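# Pull the tote out from beneath the desk

## Task

Remove the tote from beneath the desk so that it finishes standing upright and entirely free of the desk, neither below it nor resting on it. The utility cart must also be upright at the end, and the robot itself must not topple or be left leaning, or the job fails. The tote must stay in position without the robot holding it; anything the robot alone keeps in place at the end does not count.

## Robot and tools

Robot: a Hello Robot Stretch 4, about 1.6 m tall, with one arm. It has an omni-wheel base (rim no more than 0.23 m from the base origin), a lift riding on a mast, an arm that telescopes forward, a three-joint wrist (yaw, pitch, roll) and a two-finger gripper. Loose objects may occasionally get a brief nudge from outside.

Frames: the base frame sits on the floor under the base centre, x ahead, y to the left, z up. hand_pose, a point between the open fingertips, is reported in this frame and may be slightly off; with all wrist joints at zero its axes line up with the base frame. The odometry frame is the base frame as it was when the scene began.

execute_actions(actions, cameras): actions is a list holding one action, or empty to just read the state and images. An action contains base, joints or both, plus optional pace and contact_limits; alternatively it is only {"end_of_arm": "enable_torque"}, which re-powers wrist or gripper motors that shut off. base takes exactly one relative move, measured from where the base last reported itself: translate_m (metres, forward positive, -2 to 2), strafe_m (metres sideways, left positive, -2 to 2) or rotate_rad (radians, counter-clockwise seen from above positive, -3.2 to 3.2). joints is one dictionary keyed by joint name, each value an absolute target: lift_m 0 to 1.2 m; arm_m 0 to 0.55 m of extension; wrist_yaw_rad -1.134 to 4.276 (0 straight ahead, positive to the left, 3.14 stowed backward, over 3.4 the arm may block); wrist_pitch_rad -1.117 to 4.259 (0 level, 1.57 pointing down); wrist_roll_rad -1.117 to 4.259 (0 keeps fingers at equal height, positive turns clockwise viewed from behind); gripper_m -0.038 to 0.141 (fingertip gap; negative means they press together). Done tolerances: lift and arm 0.004, yaw and roll 0.02, pitch 0.05, gripper 0.004. Out-of-range joint targets are clipped and noted; unknown keys or other bad values reject the whole call with no motion. Motions in one action begin together. pace is slow, default, fast or max: base speed 0.1/0.3/0.4/0.6 m/s and turn rate 1/2/3/4 rad/s, reduced when the lift is above 0.2 m (down to 0.3 m/s and 1 rad/s at 1.2 m). No action runs over 15 s. contact_limits, e.g. {"arm_m": 0.15}, sets how much force the arm motion may use before stopping, 0 to 0.75, default 0.5. cameras chooses which images return: head_camera, head_left_camera, head_right_camera, wrist_camera, or all (omitted or null also means all; [] means none). Example action: {"base": {"translate_m": 0.3}, "joints": {"gripper_m": 0.05}, "pace": "fast"}. A joint or base not named in an action may keep driving toward an earlier target without the status showing it. If a result reports a stop, the rest of that reply's motion, wait and finished_scene calls are skipped.

wait(seconds): 0 to 10 s, commands nothing, returns state and images. zoom_image(camera, region): enlarges [x0, y0, x1, y1] pixels (max 504 by 504, origin top-left) of that camera's most recent full image. finished_scene(scene): ends the given scene (1 or 2) after the last command is held and reports success; irreversible. Replying without any tool call ends everything.

Cameras: head_camera sits atop the mast looking forward and down (turn the base to aim it; 420x560). head_left_camera and head_right_camera are fisheyes beside it, angled lower, showing base and arm (420x672). wrist_camera looks along the fingers, fingertips near the image bottom (616x392).

Result lines: lidar_m lists 12 distances in metres from the base origin, 30-degree sectors starting straight ahead and going counter-clockwise (4th left, 7th rear, 10th right); "-" means nothing seen or closer than 0.25 m. It senses from about 0.15 m up, so desk tops register; glass, thin legs and rear objects may be missed. wrist_depth_mm is a 7x7 grid of median depths, 100 to 2000 mm, including the robot's own body. base_odometry comes from wheel rotation, so slip looks like travel; heading -3.142 to 3.142, left positive. If turned_by_wheels and turned_by_imu disagree by over about 0.1 rad, the base likely struck something or slipped, and heading error is roughly their difference. base_tilt gives forward and right lean in degrees, with a fixed bias up to 1.5. motor_effort is percent of max, positive toward higher joint values, peak in brackets (noisy); for wheel_0/1/2 positive means turning right. A load in a level gripper pushes pitch effort away from 0. base_status and joint_status: done; off_target (resting short, maybe still pushing); contact_stop_at_<key> (blocked, now holding there, that part slack); limit_stop_at_<name>; time_out; torque_fault (wrist motor limp until enable_torque). on_its_own describes uncommanded behaviour; "held at" is the held target. limit_stop_at_tilt means a lean over 6 degrees, leaving lift, arm and wheels slack and unresponsive until it eases. limit_stop_at_own_body may slacken lift and arm; move away from the body. Tilting the gripper up (pitch below -0.2) while rolled (below -0.4 or above 4) invites this. Unfold at scene start with lift_m 0.4 and wrist_yaw_rad 0 together.

Gripping: command gripper_m below the object's width; tighter squeezes harder and pulls the object toward the wrist. Neither reading nor status confirms a grip; at targets of 0 or above, a firm hold shows in gripper effort. Fingertips pressing a surface can jam; raise the lift.

Avoid: turning or driving with over 1 kg held and arm_m above 0.2, especially fast; strong sustained pushes or pulls with a high gripper or high contact limit (tipping); pressing the gripper into things during base or arm moves (torque faults); drops, slams and hard hits; knocking over the cart or tote. The robot holds its last command while you think, and the scene keeps running.

Each tool is called in YAML: its name, and indented under it one key for each argument.

## Session

execute_actions:
  actions: []

Scene clock: 0.00 s.
base_odometry: x=+0.000 y=+0.000 heading=+0.000 (m, m, rad; odometry frame)
turned_by_wheels: +0.000 (rad since the last result)
turned_by_imu: +0.000 (rad since the last result)
base_tilt: forward=+0.4 right=+0.9 (deg)
lidar_m: 1.87 2.29 1.68 1.60 1.71 1.63 1.19 1.07 1.78 1.68 1.78 1.95
base_status: not commanded
joint_positions: lift_m=+0.123 arm_m=-0.001 wrist_yaw_rad=+3.169 wrist_pitch_rad=-0.014 wrist_roll_rad=+0.020 gripper_m=+0.057
joint_status: not commanded
motor_effort: lift_m=+19 arm_m=+0 wrist_yaw_rad=-1 wrist_pitch_rad=-6 wrist_roll_rad=-1 gripper_m=-3 wheel_0=+0 wheel_1=+0 wheel_2=-1 (%)
hand_pose: x=-0.1204 y=+0.0794 z=+0.3056 quat_wxyz=(-0.014, +0.007, +0.010, +1.000) (m; base frame)
wrist_depth_mm: - 136 200 1661 1618 1618 1576 / - 107 135 1708 1661 1661 1618 / - 113 136 1661 1661 1661 1576 / - 135 176 1661 1708 1618 1618 / 213 1229 1537 1661 1661 1661 1576 / 216 1138 195 1138 195 1098 1118 / 215 279 741 119 750 691 768
pictures: head_camera, head_left_camera, head_right_camera, wrist_camera
Images, in order (width x height): head_camera 420x560, head_left_camera 420x672, head_right_camera 420x672, wrist_camera 616x392.

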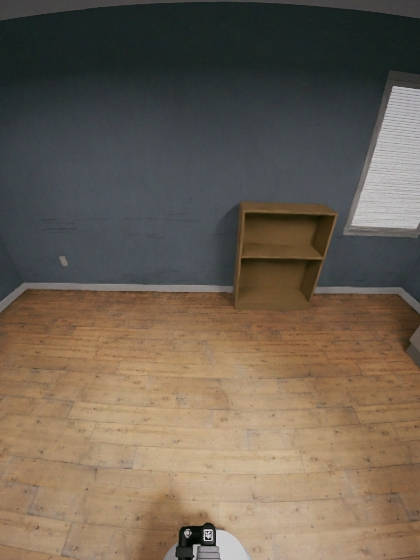

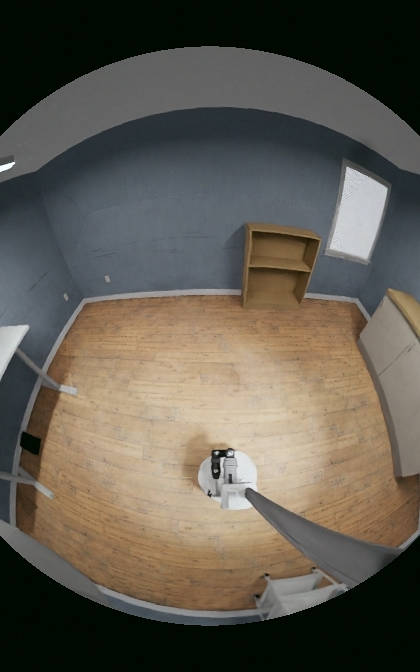

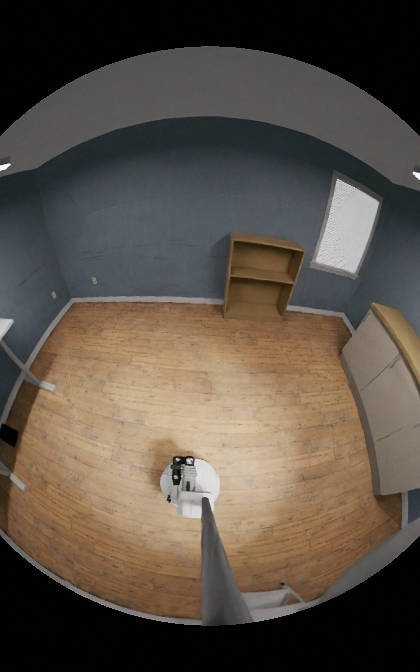

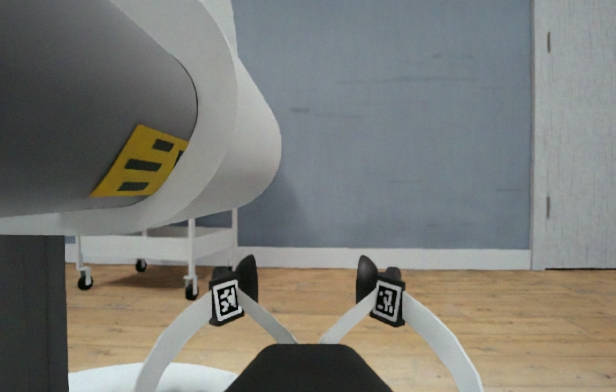

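execute_actions:
  actions:
    - {"base":{"rotate_rad":1.57},"joints":{"lift_m":0.4,"wrist_yaw_rad":0}}

Scene clock: 5.47 s.
base_odometry: x=+0.000 y=+0.000 heading=+1.570 (m, m, rad; odometry frame)
turned_by_wheels: +1.570 (rad since the last result)
turned_by_imu: +1.596 (rad since the last result)
base_tilt: forward=+0.4 right=+0.8 (deg)
lidar_m: 1.60 1.64 1.59 1.16 1.06 1.75 1.72 1.77 1.95 1.88 2.27 1.66
base_status: done
joint_positions: lift_m=+0.400 arm_m=-0.001 wrist_yaw_rad=+0.000 wrist_pitch_rad=-0.014 wrist_roll_rad=+0.020 gripper_m=+0.057
joint_status: all done
motor_effort: lift_m=+22(22) arm_m=+0(0) wrist_yaw_rad=-3(7) wrist_pitch_rad=-7(6) wrist_roll_rad=-2(0) gripper_m=-2(3) wheel_0=-3(8) wheel_1=-1(7) wheel_2=-1(9) (%)
hand_pose: x=+0.4589 y=-0.0873 z=+0.5818 quat_wxyz=(+1.000, +0.010, -0.007, +0.000) (m; base frame)
wrist_depth_mm: - - - - - - - / - - - - - - - / - - - - - - - / - - - - - - - / - - - - - - - / 1808 1756 196 1921 195 1921 1863 / 1308 1160 1308 119 1308 1205 1336
pictures: head_camera, head_left_camera, head_right_camera, wrist_camera
Images, in order (width x height): head_camera 420x560, head_left_camera 420x672, head_right_camera 420x672, wrist_camera 616x392.

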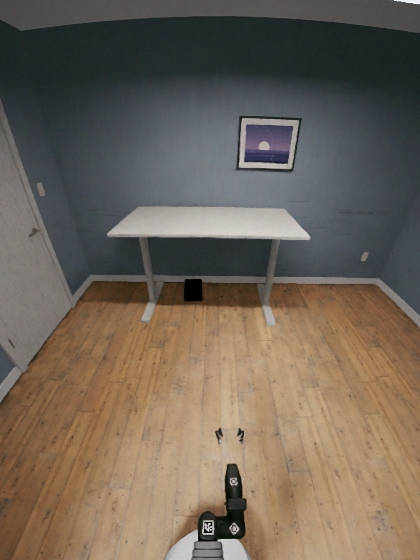

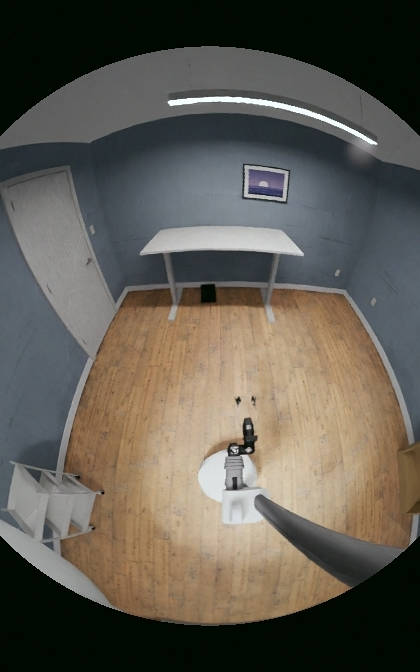

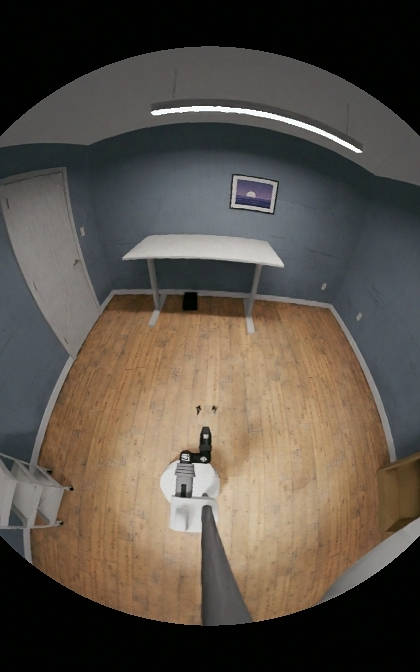

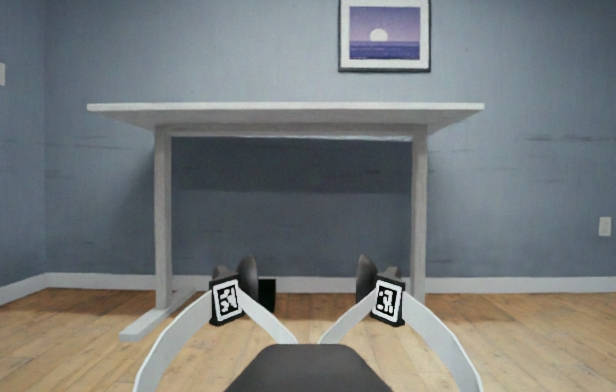

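execute_actions:
  actions:
    - {"base":{"strafe_m":0.26},"joints":{"wrist_pitch_rad":0.7}}
  cameras: []

execute_actions:
  actions:
    - {"base":{"translate_m":1.25},"pace":"fast"}

Scene clock: 12.27 s.
base_odometry: x=-0.260 y=+0.000 heading=+1.570 (m, m, rad; odometry frame)
turned_by_wheels: +0.000 (rad since the last result)
turned_by_imu: -0.001 (rad since the last result)
base_tilt: forward=+0.5 right=+0.9 (deg)
lidar_m: 1.59 1.68 1.33 1.06 0.79 1.87 1.70 1.79 2.20 2.13 2.53 1.64
base_status: done
joint_positions: lift_m=+0.400 arm_m=-0.001 wrist_yaw_rad=+0.000 wrist_pitch_rad=+0.702 wrist_roll_rad=+0.020 gripper_m=+0.057
joint_status: all done
motor_effort: lift_m=+21(22) arm_m=+0(0) wrist_yaw_rad=-1(3) wrist_pitch_rad=-4(3) wrist_roll_rad=-1(0) gripper_m=-2(2) wheel_0=-2(10) wheel_1=+1(10) wheel_2=+0(4) (%)
hand_pose: x=+0.3907 y=-0.0874 z=+0.3918 quat_wxyz=(+0.939, +0.009, +0.344, -0.003) (m; base frame)
wrist_depth_mm: 1661 1756 1661 1708 1708 1661 1808 / 1281 1281 1281 1308 1308 1281 1336 / 1025 1025 1025 1042 1042 1042 1042 / 854 854 866 854 866 866 878 / 723 732 741 741 750 741 741 / 634 640 195 654 195 647 647 / 569 549 569 118 574 559 574
pictures: none
No camera images: the call's "cameras" was empty. Leave "cameras" out to get every camera's image.

Scene clock: 16.67 s.
base_odometry: x=-0.259 y=+1.250 heading=+1.570 (m, m, rad; odometry frame)
turned_by_wheels: +0.000 (rad since the last result)
turned_by_imu: +0.000 (rad since the last result)
base_tilt: forward=+0.5 right=+0.9 (deg)
lidar_m: 0.34 0.36 0.51 1.26 1.35 1.72 3.03 3.04 2.55 2.44 0.51 0.37
base_status: done
joint_positions: lift_m=+0.400 arm_m=-0.001 wrist_yaw_rad=+0.000 wrist_pitch_rad=+0.702 wrist_roll_rad=+0.020 gripper_m=+0.057
joint_status: not commanded
motor_effort: lift_m=+21(21) arm_m=+0(0) wrist_yaw_rad=-1(1) wrist_pitch_rad=-4(4) wrist_roll_rad=+0(3) gripper_m=-3(4) wheel_0=+1(8) wheel_1=+2(8) wheel_2=+2(15) (%)
hand_pose: x=+0.3907 y=-0.0874 z=+0.3918 quat_wxyz=(+0.939, +0.009, +0.344, -0.003) (m; base frame)
wrist_depth_mm: 866 854 866 854 866 831 854 / 917 960 960 960 946 946 946 / 603 1025 1008 960 991 1008 1025 / 683 842 866 854 866 866 878 / 707 732 741 750 732 741 750 / 609 640 195 640 195 647 647 / 564 554 574 118 569 559 580
pictures: head_camera, head_left_camera, head_right_camera, wrist_camera
Images, in order (width x height): head_camera 420x560, head_left_camera 420x672, head_right_camera 420x672, wrist_camera 616x392.

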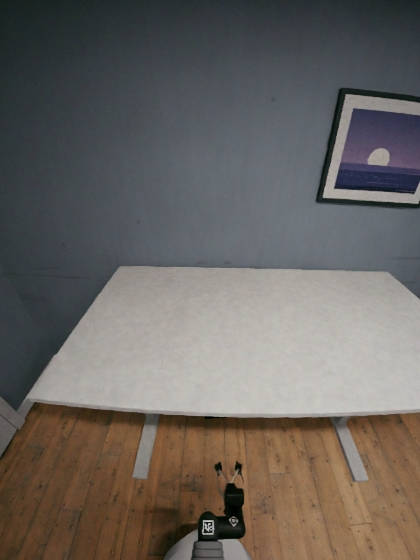

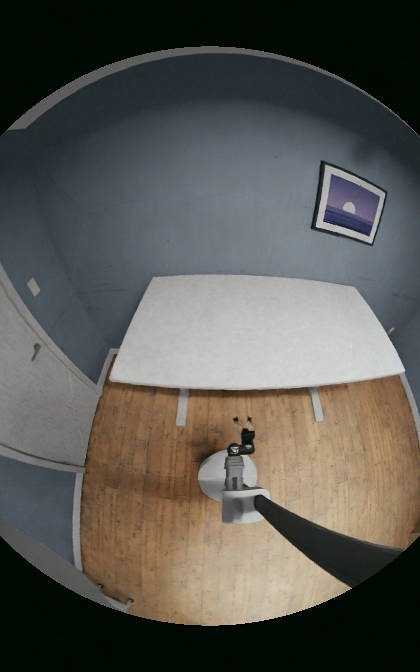

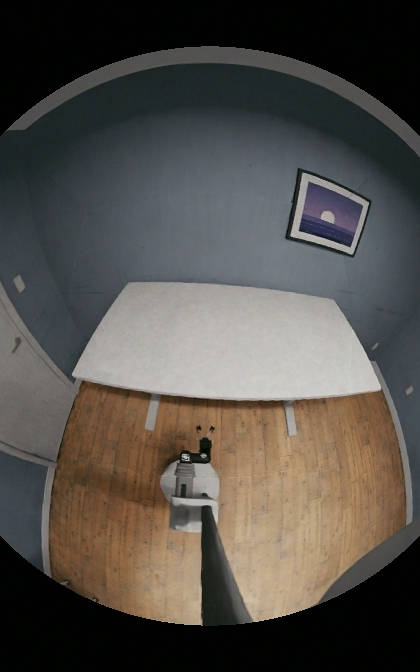

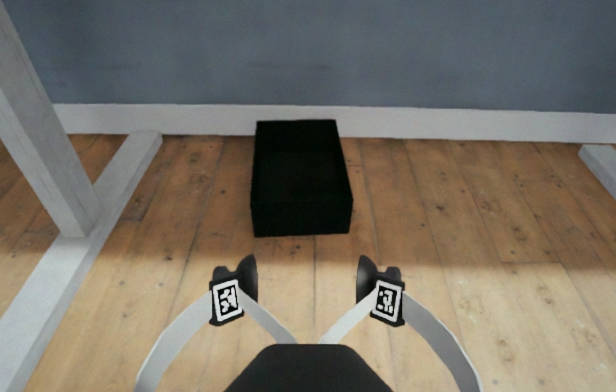

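execute_actions:
  actions:
    - {"base":{"translate_m":0.1},"joints":{"wrist_pitch_rad":1.2,"arm_m":0.53,"lift_m":0.3,"gripper_m":0.02}}
  cameras: ["wrist_camera"]

Scene clock: 25.30 s.
base_odometry: x=-0.259 y=+1.350 heading=+1.570 (m, m, rad; odometry frame)
turned_by_wheels: +0.000 (rad since the last result)
turned_by_imu: +0.001 (rad since the last result)
base_tilt: forward=+0.3 right=+0.9 (deg)
lidar_m: 0.25 0.27 0.41 1.26 1.34 1.86 3.13 3.04 2.54 0.94 0.37 0.28
base_status: done
joint_positions: lift_m=+0.300 arm_m=+0.529 wrist_yaw_rad=+0.000 wrist_pitch_rad=+1.201 wrist_roll_rad=+0.020 gripper_m=+0.020
joint_status: all done
motor_effort: lift_m=+14(17) arm_m=+8(4) wrist_yaw_rad=-2(1) wrist_pitch_rad=-1(4) wrist_roll_rad=+0(1) gripper_m=-5(4) wheel_0=+2(8) wheel_1=+2(6) wheel_2=+1(12) (%)
hand_pose: x=+0.8039 y=-0.0874 z=+0.2096 quat_wxyz=(+0.825, +0.008, +0.565, -0.005) (m; base frame)
wrist_depth_mm: 377 370 370 368 364 362 366 / 439 439 439 436 430 424 421 / 488 484 442 430 488 488 488 / 462 462 452 462 466 469 462 / 439 439 433 436 436 445 439 / 418 421 193 213 193 418 418 / 397 399 394 121 392 399 399
pictures: wrist_camera
Images, in order (width x height): wrist_camera 616x392.

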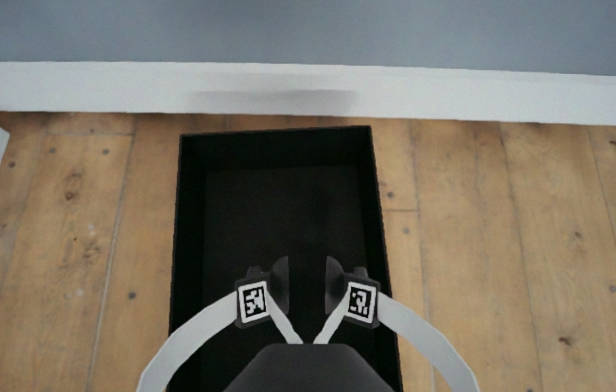

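execute_actions:
  actions:
    - {"base":{"strafe_m":0.03},"joints":{"wrist_pitch_rad":1.45,"lift_m":0.165}}
  cameras: ["wrist_camera"]

execute_actions:
  actions:
    - {"base":{"translate_m":-1.0}}
  cameras: ["wrist_camera","head_camera"]

Scene clock: 31.57 s.
base_odometry: x=-0.289 y=+1.350 heading=+1.570 (m, m, rad; odometry frame)
turned_by_wheels: +0.000 (rad since the last result)
turned_by_imu: +0.000 (rad since the last result)
base_tilt: forward=+0.4 right=+0.9 (deg)
lidar_m: 0.25 0.27 0.40 1.23 1.30 1.85 3.12 3.19 2.57 0.98 0.37 0.26
base_status: done
joint_positions: lift_m=+0.165 arm_m=+0.529 wrist_yaw_rad=+0.000 wrist_pitch_rad=+1.450 wrist_roll_rad=+0.020 gripper_m=+0.020
joint_status: all done
motor_effort: lift_m=+14(15) arm_m=+8(8) wrist_yaw_rad=-1(1) wrist_pitch_rad=+1(0) wrist_roll_rad=+0(0) gripper_m=-5(5) wheel_0=-1(10) wheel_1=+2(11) wheel_2=+0(1) (%)
hand_pose: x=+0.7343 y=-0.0874 z=+0.0572 quat_wxyz=(+0.748, +0.007, +0.663, -0.006) (m; base frame)
wrist_depth_mm: 297 248 296 293 294 236 300 / 293 246 290 291 291 241 296 / 290 238 287 289 286 229 291 / 283 235 283 285 283 232 287 / 281 229 279 281 282 236 283 / 278 226 192 213 192 223 281 / 276 277 259 121 241 196 278
pictures: wrist_camera
Images, in order (width x height): wrist_camera 616x392.

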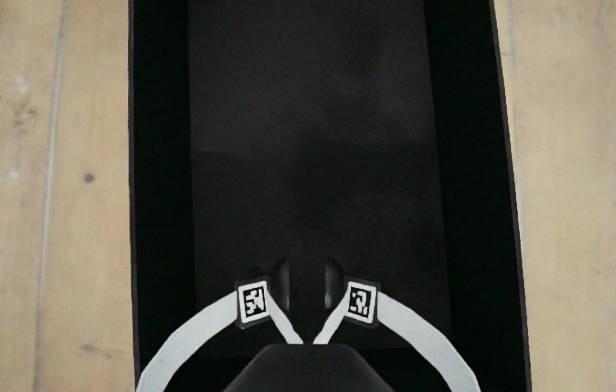

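Scene clock: 36.37 s.
base_odometry: x=-0.289 y=+0.350 heading=+1.570 (m, m, rad; odometry frame)
turned_by_wheels: +0.000 (rad since the last result)
turned_by_imu: +0.001 (rad since the last result)
base_tilt: forward=+0.4 right=+0.8 (deg)
lidar_m: 1.24 1.33 1.30 1.26 0.97 1.06 2.08 2.16 2.23 2.33 2.57 1.31
base_status: done
joint_positions: lift_m=+0.165 arm_m=+0.529 wrist_yaw_rad=+0.001 wrist_pitch_rad=+1.449 wrist_roll_rad=+0.020 gripper_m=+0.020
joint_status: not commanded
motor_effort: lift_m=+15(15) arm_m=+7(8) wrist_yaw_rad=-3(4) wrist_pitch_rad=+3(9) wrist_roll_rad=-1(2) gripper_m=-6(6) wheel_0=-2(7) wheel_1=-3(8) wheel_2=+1(13) (%)
hand_pose: x=+0.7347 y=-0.0874 z=+0.0571 quat_wxyz=(+0.749, +0.007, +0.663, -0.006) (m; base frame)
wrist_depth_mm: 296 296 294 296 296 239 300 / 291 293 290 291 290 241 297 / 289 289 287 286 287 226 291 / 285 283 283 285 286 227 289 / 282 281 278 282 279 229 285 / 279 278 190 209 189 203 282 / 276 276 277 121 274 277 278
pictures: head_camera, wrist_camera
Images, in order (width x height): head_camera 420x560, wrist_camera 616x392.

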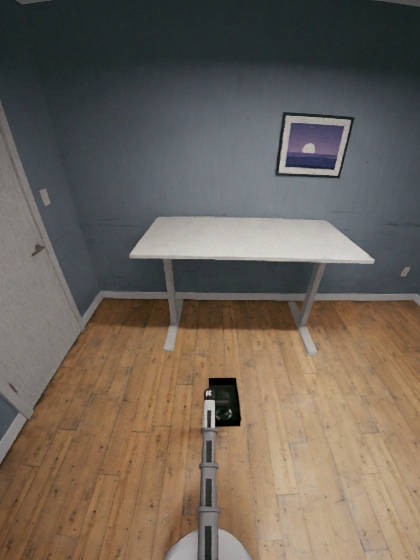

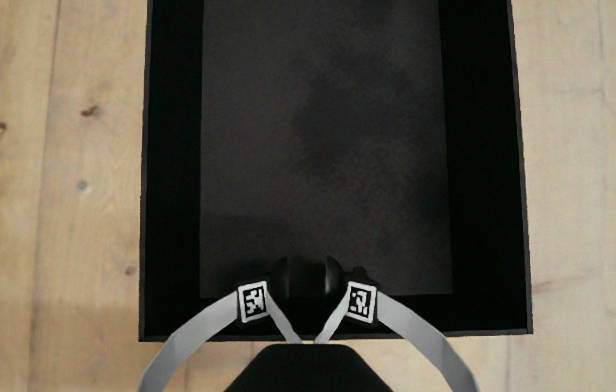

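execute_actions:
  actions:
    - {"joints":{"arm_m":0.55,"lift_m":0.27}}
  cameras: []

finished_scene:
  scene: 1

Scene clock: 42.13 s.
base_odometry: x=-0.289 y=+0.350 heading=+1.570 (m, m, rad; odometry frame)
turned_by_wheels: +0.000 (rad since the last result)
turned_by_imu: +0.000 (rad since the last result)
base_tilt: forward=+0.5 right=+0.9 (deg)
lidar_m: 1.25 1.31 1.29 1.25 1.00 1.05 2.09 2.17 2.25 2.34 2.57 1.30
base_status: not commanded
joint_positions: lift_m=+0.270 arm_m=+0.548 wrist_yaw_rad=+0.000 wrist_pitch_rad=+1.450 wrist_roll_rad=+0.020 gripper_m=+0.020
joint_status: all done
motor_effort: lift_m=+22(23) arm_m=+8(7) wrist_yaw_rad=-2(3) wrist_pitch_rad=+0(3) wrist_roll_rad=+0(0) gripper_m=-4(5) wheel_0=-2(2) wheel_1=-3(3) wheel_2=+1(2) (%)
hand_pose: x=+0.7537 y=-0.0874 z=+0.1615 quat_wxyz=(+0.748, +0.007, +0.663, -0.006) (m; base frame)
wrist_depth_mm: 402 402 402 402 384 410 407 / 399 404 399 399 397 404 402 / 397 394 392 397 389 397 397 / 389 392 387 389 389 392 394 / 387 384 379 382 382 387 389 / 384 379 193 213 193 387 384 / 373 377 375 121 377 379 377
pictures: none
No camera images: the call's "cameras" was empty. Leave "cameras" out to get every camera's image.

The scene is finished: the task was done.


## Next scene

The same job, from a new start.

execute_actions:
  actions: []

Scene clock: 0.00 s.
base_odometry: x=+0.000 y=+0.000 heading=+0.000 (m, m, rad; odometry frame)
turned_by_wheels: +0.000 (rad since the last result)
turned_by_imu: +0.000 (rad since the last result)
base_tilt: forward=+0.3 right=+0.8 (deg)
lidar_m: 1.76 1.81 2.07 1.59 1.60 1.67 1.54 1.56 1.97 1.78 1.31 1.53
base_status: not commanded
joint_positions: lift_m=+0.184 arm_m=-0.001 wrist_yaw_rad=+3.176 wrist_pitch_rad=-0.014 wrist_roll_rad=+0.020 gripper_m=+0.057
joint_status: not commanded
motor_effort: lift_m=+18 arm_m=+0 wrist_yaw_rad=-1 wrist_pitch_rad=-5 wrist_roll_rad=-1 gripper_m=-3 wheel_0=+0 wheel_1=+0 wheel_2=-1 (%)
hand_pose: x=-0.1209 y=+0.0775 z=+0.3657 quat_wxyz=(-0.017, +0.007, +0.010, +1.000) (m; base frame)
wrist_depth_mm: - 136 136 - - - - / - - 136 1983 - - - / - 110 136 - - - - / - 132 169 - - - - / 212 - - - - - - / 217 1229 196 1281 198 1308 1366 / 216 798 854 109 891 891 931
pictures: head_camera, head_left_camera, head_right_camera, wrist_camera
Images, in order (width x height): head_camera 420x560, head_left_camera 420x672, head_right_camera 420x672, wrist_camera 616x392.

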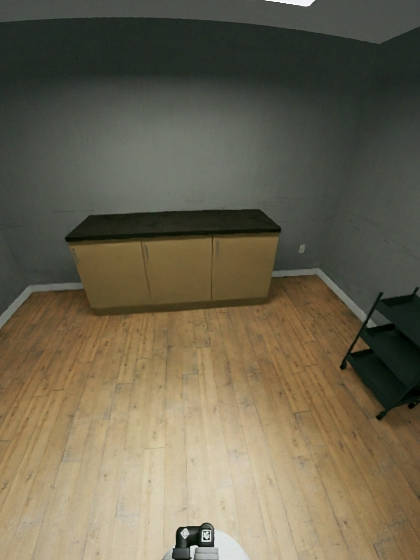

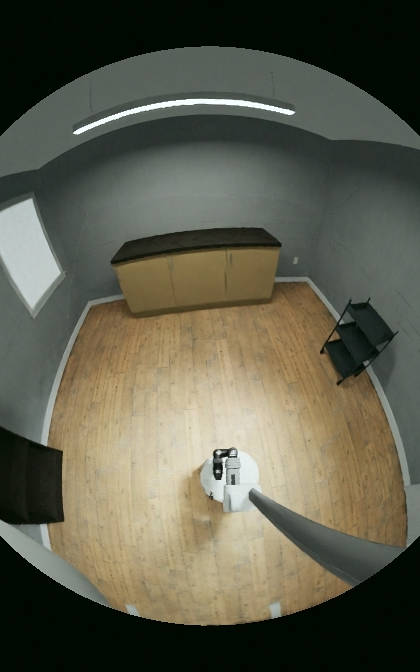

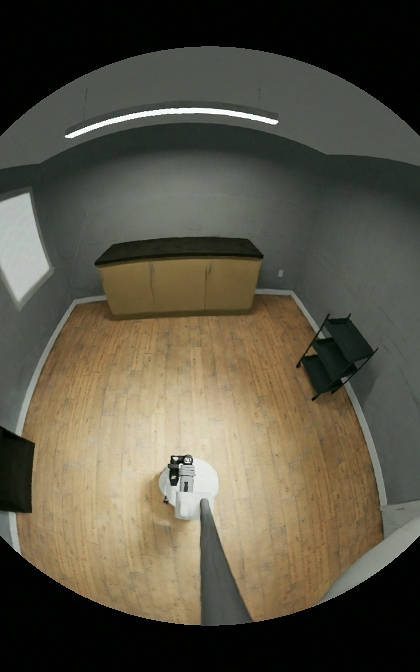

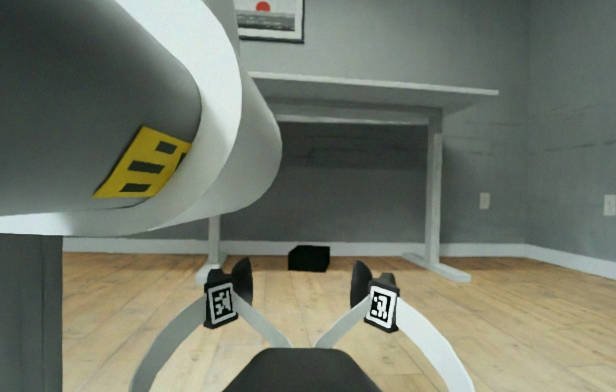

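execute_actions:
  actions:
    - {"base":{"rotate_rad":3.12},"joints":{"lift_m":0.4,"wrist_yaw_rad":0,"gripper_m":0.02}}
  cameras: ["head_camera"]

execute_actions:
  actions:
    - {"base":{"translate_m":1.2},"joints":{"wrist_pitch_rad":0.7},"pace":"fast"}
  cameras: ["wrist_camera","head_camera"]

Scene clock: 11.23 s.
base_odometry: x=+0.000 y=+0.000 heading=+3.120 (m, m, rad; odometry frame)
turned_by_wheels: +3.120 (rad since the last result)
turned_by_imu: +3.172 (rad since the last result)
base_tilt: forward=+0.4 right=+0.9 (deg)
lidar_m: 1.49 1.49 1.97 1.79 1.33 1.52 1.79 1.81 2.15 1.59 1.60 1.66
base_status: done
joint_positions: lift_m=+0.400 arm_m=-0.001 wrist_yaw_rad=+0.000 wrist_pitch_rad=-0.014 wrist_roll_rad=+0.020 gripper_m=+0.020
joint_status: all done
motor_effort: lift_m=+21(23) arm_m=+0(0) wrist_yaw_rad=-2(8) wrist_pitch_rad=-6(7) wrist_roll_rad=+0(1) gripper_m=-6(4) wheel_0=-2(10) wheel_1=+0(8) wheel_2=+0(9) (%)
hand_pose: x=+0.4589 y=-0.0873 z=+0.5820 quat_wxyz=(+1.000, +0.010, -0.007, +0.000) (m; base frame)
wrist_depth_mm: 1808 1921 - - - - - / 1863 1921 - - - - - / 1863 1921 - - 1756 - - / 1808 1921 - - - - - / 1863 1921 - - - - - / 1756 1808 193 211 1618 - 1808 / 1255 1182 1255 109 1229 1308 1430
pictures: head_camera
Images, in order (width x height): head_camera 420x560.

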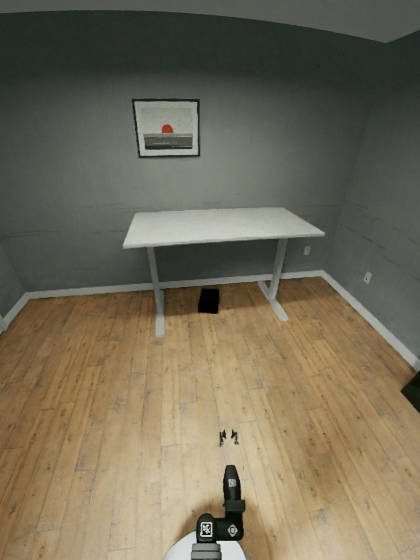

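Scene clock: 15.53 s.
base_odometry: x=-1.200 y=+0.026 heading=+3.120 (m, m, rad; odometry frame)
turned_by_wheels: +0.000 (rad since the last result)
turned_by_imu: +0.000 (rad since the last result)
base_tilt: forward=+0.3 right=+0.9 (deg)
lidar_m: 0.30 0.32 0.41 1.93 2.01 2.26 3.01 3.00 1.56 1.51 0.61 0.34
base_status: done
joint_positions: lift_m=+0.400 arm_m=-0.001 wrist_yaw_rad=+0.000 wrist_pitch_rad=+0.702 wrist_roll_rad=+0.020 gripper_m=+0.020
joint_status: all done
motor_effort: lift_m=+20(20) arm_m=+0(0) wrist_yaw_rad=-1(2) wrist_pitch_rad=-4(5) wrist_roll_rad=-2(2) gripper_m=-5(4) wheel_0=+2(7) wheel_1=+1(9) wheel_2=+3(18) (%)
hand_pose: x=+0.3907 y=-0.0874 z=+0.3918 quat_wxyz=(+0.939, +0.009, +0.344, -0.003) (m; base frame)
wrist_depth_mm: 788 798 831 866 878 917 960 / 854 904 931 946 976 1025 1060 / 917 946 976 1008 1042 1060 1060 / 820 842 831 842 854 878 820 / 707 723 707 723 750 750 750 / 621 634 194 211 615 654 661 / 559 549 564 109 559 574 585
pictures: head_camera, wrist_camera
Images, in order (width x height): head_camera 420x560, wrist_camera 616x392.

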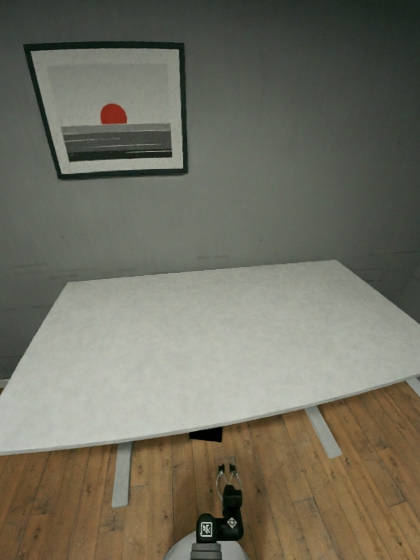

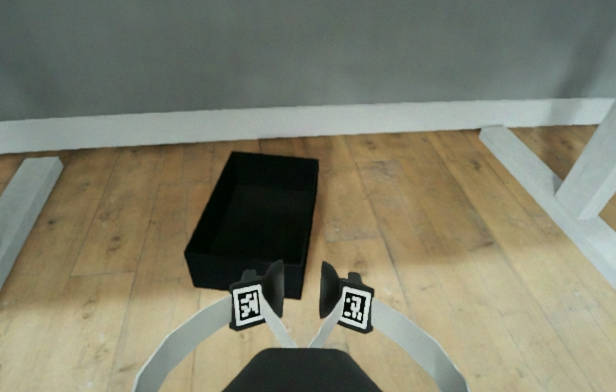

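execute_actions:
  actions:
    - {"base":{"strafe_m":0.09},"joints":{"wrist_pitch_rad":1.45,"arm_m":0.5,"lift_m":0.3}}
  cameras: ["wrist_camera"]

Scene clock: 25.87 s.
base_odometry: x=-1.202 y=-0.064 heading=+3.120 (m, m, rad; odometry frame)
turned_by_wheels: +0.000 (rad since the last result)
turned_by_imu: +0.000 (rad since the last result)
base_tilt: forward=+0.5 right=+0.8 (deg)
lidar_m: 0.28 0.30 0.36 1.87 1.89 2.20 3.03 3.03 1.67 1.60 0.58 0.34
base_status: done
joint_positions: lift_m=+0.300 arm_m=+0.499 wrist_yaw_rad=+0.000 wrist_pitch_rad=+1.450 wrist_roll_rad=+0.020 gripper_m=+0.020
joint_status: all done
motor_effort: lift_m=+14(23) arm_m=+8(5) wrist_yaw_rad=-2(1) wrist_pitch_rad=+1(6) wrist_roll_rad=-2(2) gripper_m=-4(2) wheel_0=-1(10) wheel_1=+2(10) wheel_2=+0(3) (%)
hand_pose: x=+0.7042 y=-0.0874 z=+0.1921 quat_wxyz=(+0.748, +0.007, +0.663, -0.006) (m; base frame)
wrist_depth_mm: 430 433 436 382 442 445 445 / 424 427 427 427 418 436 442 / 418 421 418 421 421 430 436 / 413 415 415 415 418 421 424 / 410 410 410 410 413 421 421 / 404 404 194 211 315 413 415 / 399 399 402 109 349 407 410
pictures: wrist_camera
Images, in order (width x height): wrist_camera 616x392.

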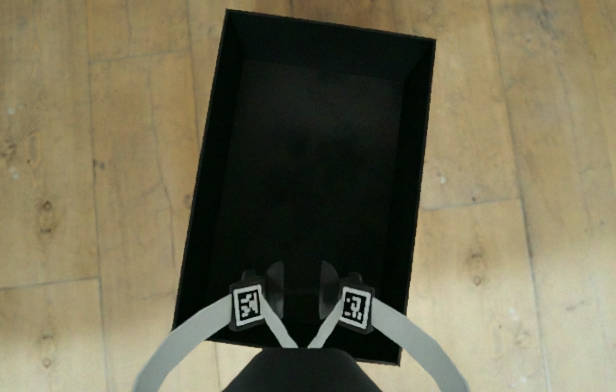

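execute_actions:
  actions:
    - {"joints":{"arm_m":0.52,"lift_m":0.165}}
  cameras: []

execute_actions:
  actions:
    - {"base":{"translate_m":-0.95}}
  cameras: []

execute_actions:
  actions:
    - {"joints":{"arm_m":0.55,"lift_m":0.27}}
  cameras: ["wrist_camera","head_camera"]

Scene clock: 32.47 s.
base_odometry: x=-1.202 y=-0.064 heading=+3.120 (m, m, rad; odometry frame)
turned_by_wheels: +0.000 (rad since the last result)
turned_by_imu: +0.000 (rad since the last result)
base_tilt: forward=+0.4 right=+1.0 (deg)
lidar_m: 0.28 0.29 0.37 1.87 1.90 2.20 3.02 3.04 1.65 1.63 0.55 0.33
base_status: not commanded
joint_positions: lift_m=+0.165 arm_m=+0.519 wrist_yaw_rad=+0.000 wrist_pitch_rad=+1.450 wrist_roll_rad=+0.020 gripper_m=+0.020
joint_status: all done
motor_effort: lift_m=+14(19) arm_m=+8(9) wrist_yaw_rad=-2(2) wrist_pitch_rad=+0(0) wrist_roll_rad=-1(1) gripper_m=-4(5) wheel_0=-1(0) wheel_1=+1(2) wheel_2=+0(0) (%)
hand_pose: x=+0.7242 y=-0.0874 z=+0.0571 quat_wxyz=(+0.748, +0.007, +0.663, -0.006) (m; base frame)
wrist_depth_mm: 294 294 290 294 290 252 303 / 289 289 289 290 293 244 298 / 286 236 285 287 290 236 296 / 282 231 281 283 285 240 291 / 278 236 278 279 281 228 286 / 274 230 194 212 249 230 282 / 271 192 271 109 272 208 278
pictures: none
No camera images: the call's "cameras" was empty. Leave "cameras" out to get every camera's image.

Scene clock: 37.13 s.
base_odometry: x=-0.252 y=-0.085 heading=+3.120 (m, m, rad; odometry frame)
turned_by_wheels: +0.000 (rad since the last result)
turned_by_imu: +0.001 (rad since the last result)
base_tilt: forward=+0.4 right=+0.9 (deg)
lidar_m: 1.23 1.22 1.90 1.74 1.42 1.46 2.06 2.09 2.16 1.65 1.66 1.40
base_status: done
joint_positions: lift_m=+0.165 arm_m=+0.519 wrist_yaw_rad=+0.000 wrist_pitch_rad=+1.450 wrist_roll_rad=+0.020 gripper_m=+0.020
joint_status: not commanded
motor_effort: lift_m=+15(15) arm_m=+7(8) wrist_yaw_rad=-2(3) wrist_pitch_rad=+2(8) wrist_roll_rad=-1(1) gripper_m=-5(4) wheel_0=-3(6) wheel_1=-2(7) wheel_2=+1(11) (%)
hand_pose: x=+0.7246 y=-0.0874 z=+0.0571 quat_wxyz=(+0.749, +0.007, +0.663, -0.006) (m; base frame)
wrist_depth_mm: 294 244 294 296 297 301 303 / 291 232 291 293 293 300 298 / 286 234 285 287 287 291 296 / 282 236 282 283 283 287 291 / 279 223 279 279 281 285 286 / 274 206 191 208 204 281 283 / 271 271 273 109 276 278 278
pictures: none
No camera images: the call's "cameras" was empty. Leave "cameras" out to get every camera's image.

Scene clock: 38.60 s.
base_odometry: x=-0.252 y=-0.085 heading=+3.120 (m, m, rad; odometry frame)
turned_by_wheels: +0.000 (rad since the last result)
turned_by_imu: +0.000 (rad since the last result)
base_tilt: forward=+0.4 right=+1.0 (deg)
lidar_m: 1.20 1.25 1.93 1.74 1.41 1.49 2.06 2.07 2.17 1.67 1.67 1.40
base_status: not commanded
joint_positions: lift_m=+0.270 arm_m=+0.548 wrist_yaw_rad=+0.000 wrist_pitch_rad=+1.450 wrist_roll_rad=+0.020 gripper_m=+0.020
joint_status: all done
motor_effort: lift_m=+22(19) arm_m=+8(5) wrist_yaw_rad=-2(3) wrist_pitch_rad=+0(1) wrist_roll_rad=+2(2) gripper_m=-6(3) wheel_0=-3(3) wheel_1=-2(2) wheel_2=+1(1) (%)
hand_pose: x=+0.7537 y=-0.0874 z=+0.1615 quat_wxyz=(+0.748, +0.007, +0.663, -0.006) (m; base frame)
wrist_depth_mm: 399 402 362 377 373 413 413 / 397 394 394 399 399 407 407 / 387 389 389 392 394 397 402 / 382 387 387 387 387 394 397 / 379 379 377 382 382 389 389 / 375 377 194 212 293 384 384 / 368 368 370 109 375 377 379
pictures: head_camera, wrist_camera
Images, in order (width x height): head_camera 420x560, wrist_camera 616x392.

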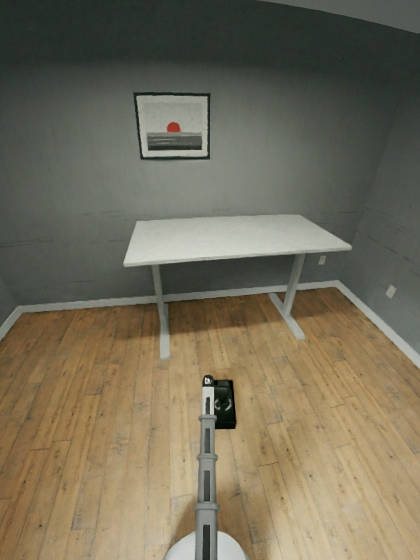

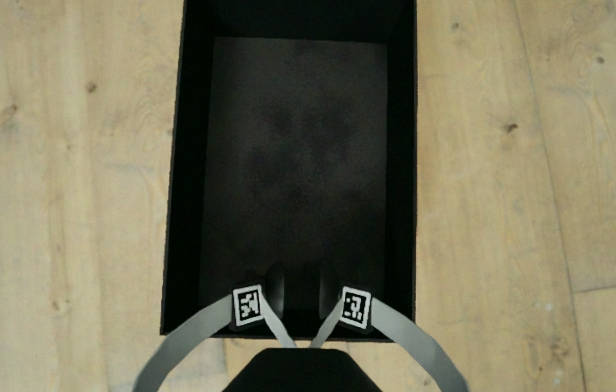

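finished_scene:
  scene: 2

The scene is finished: the task was done.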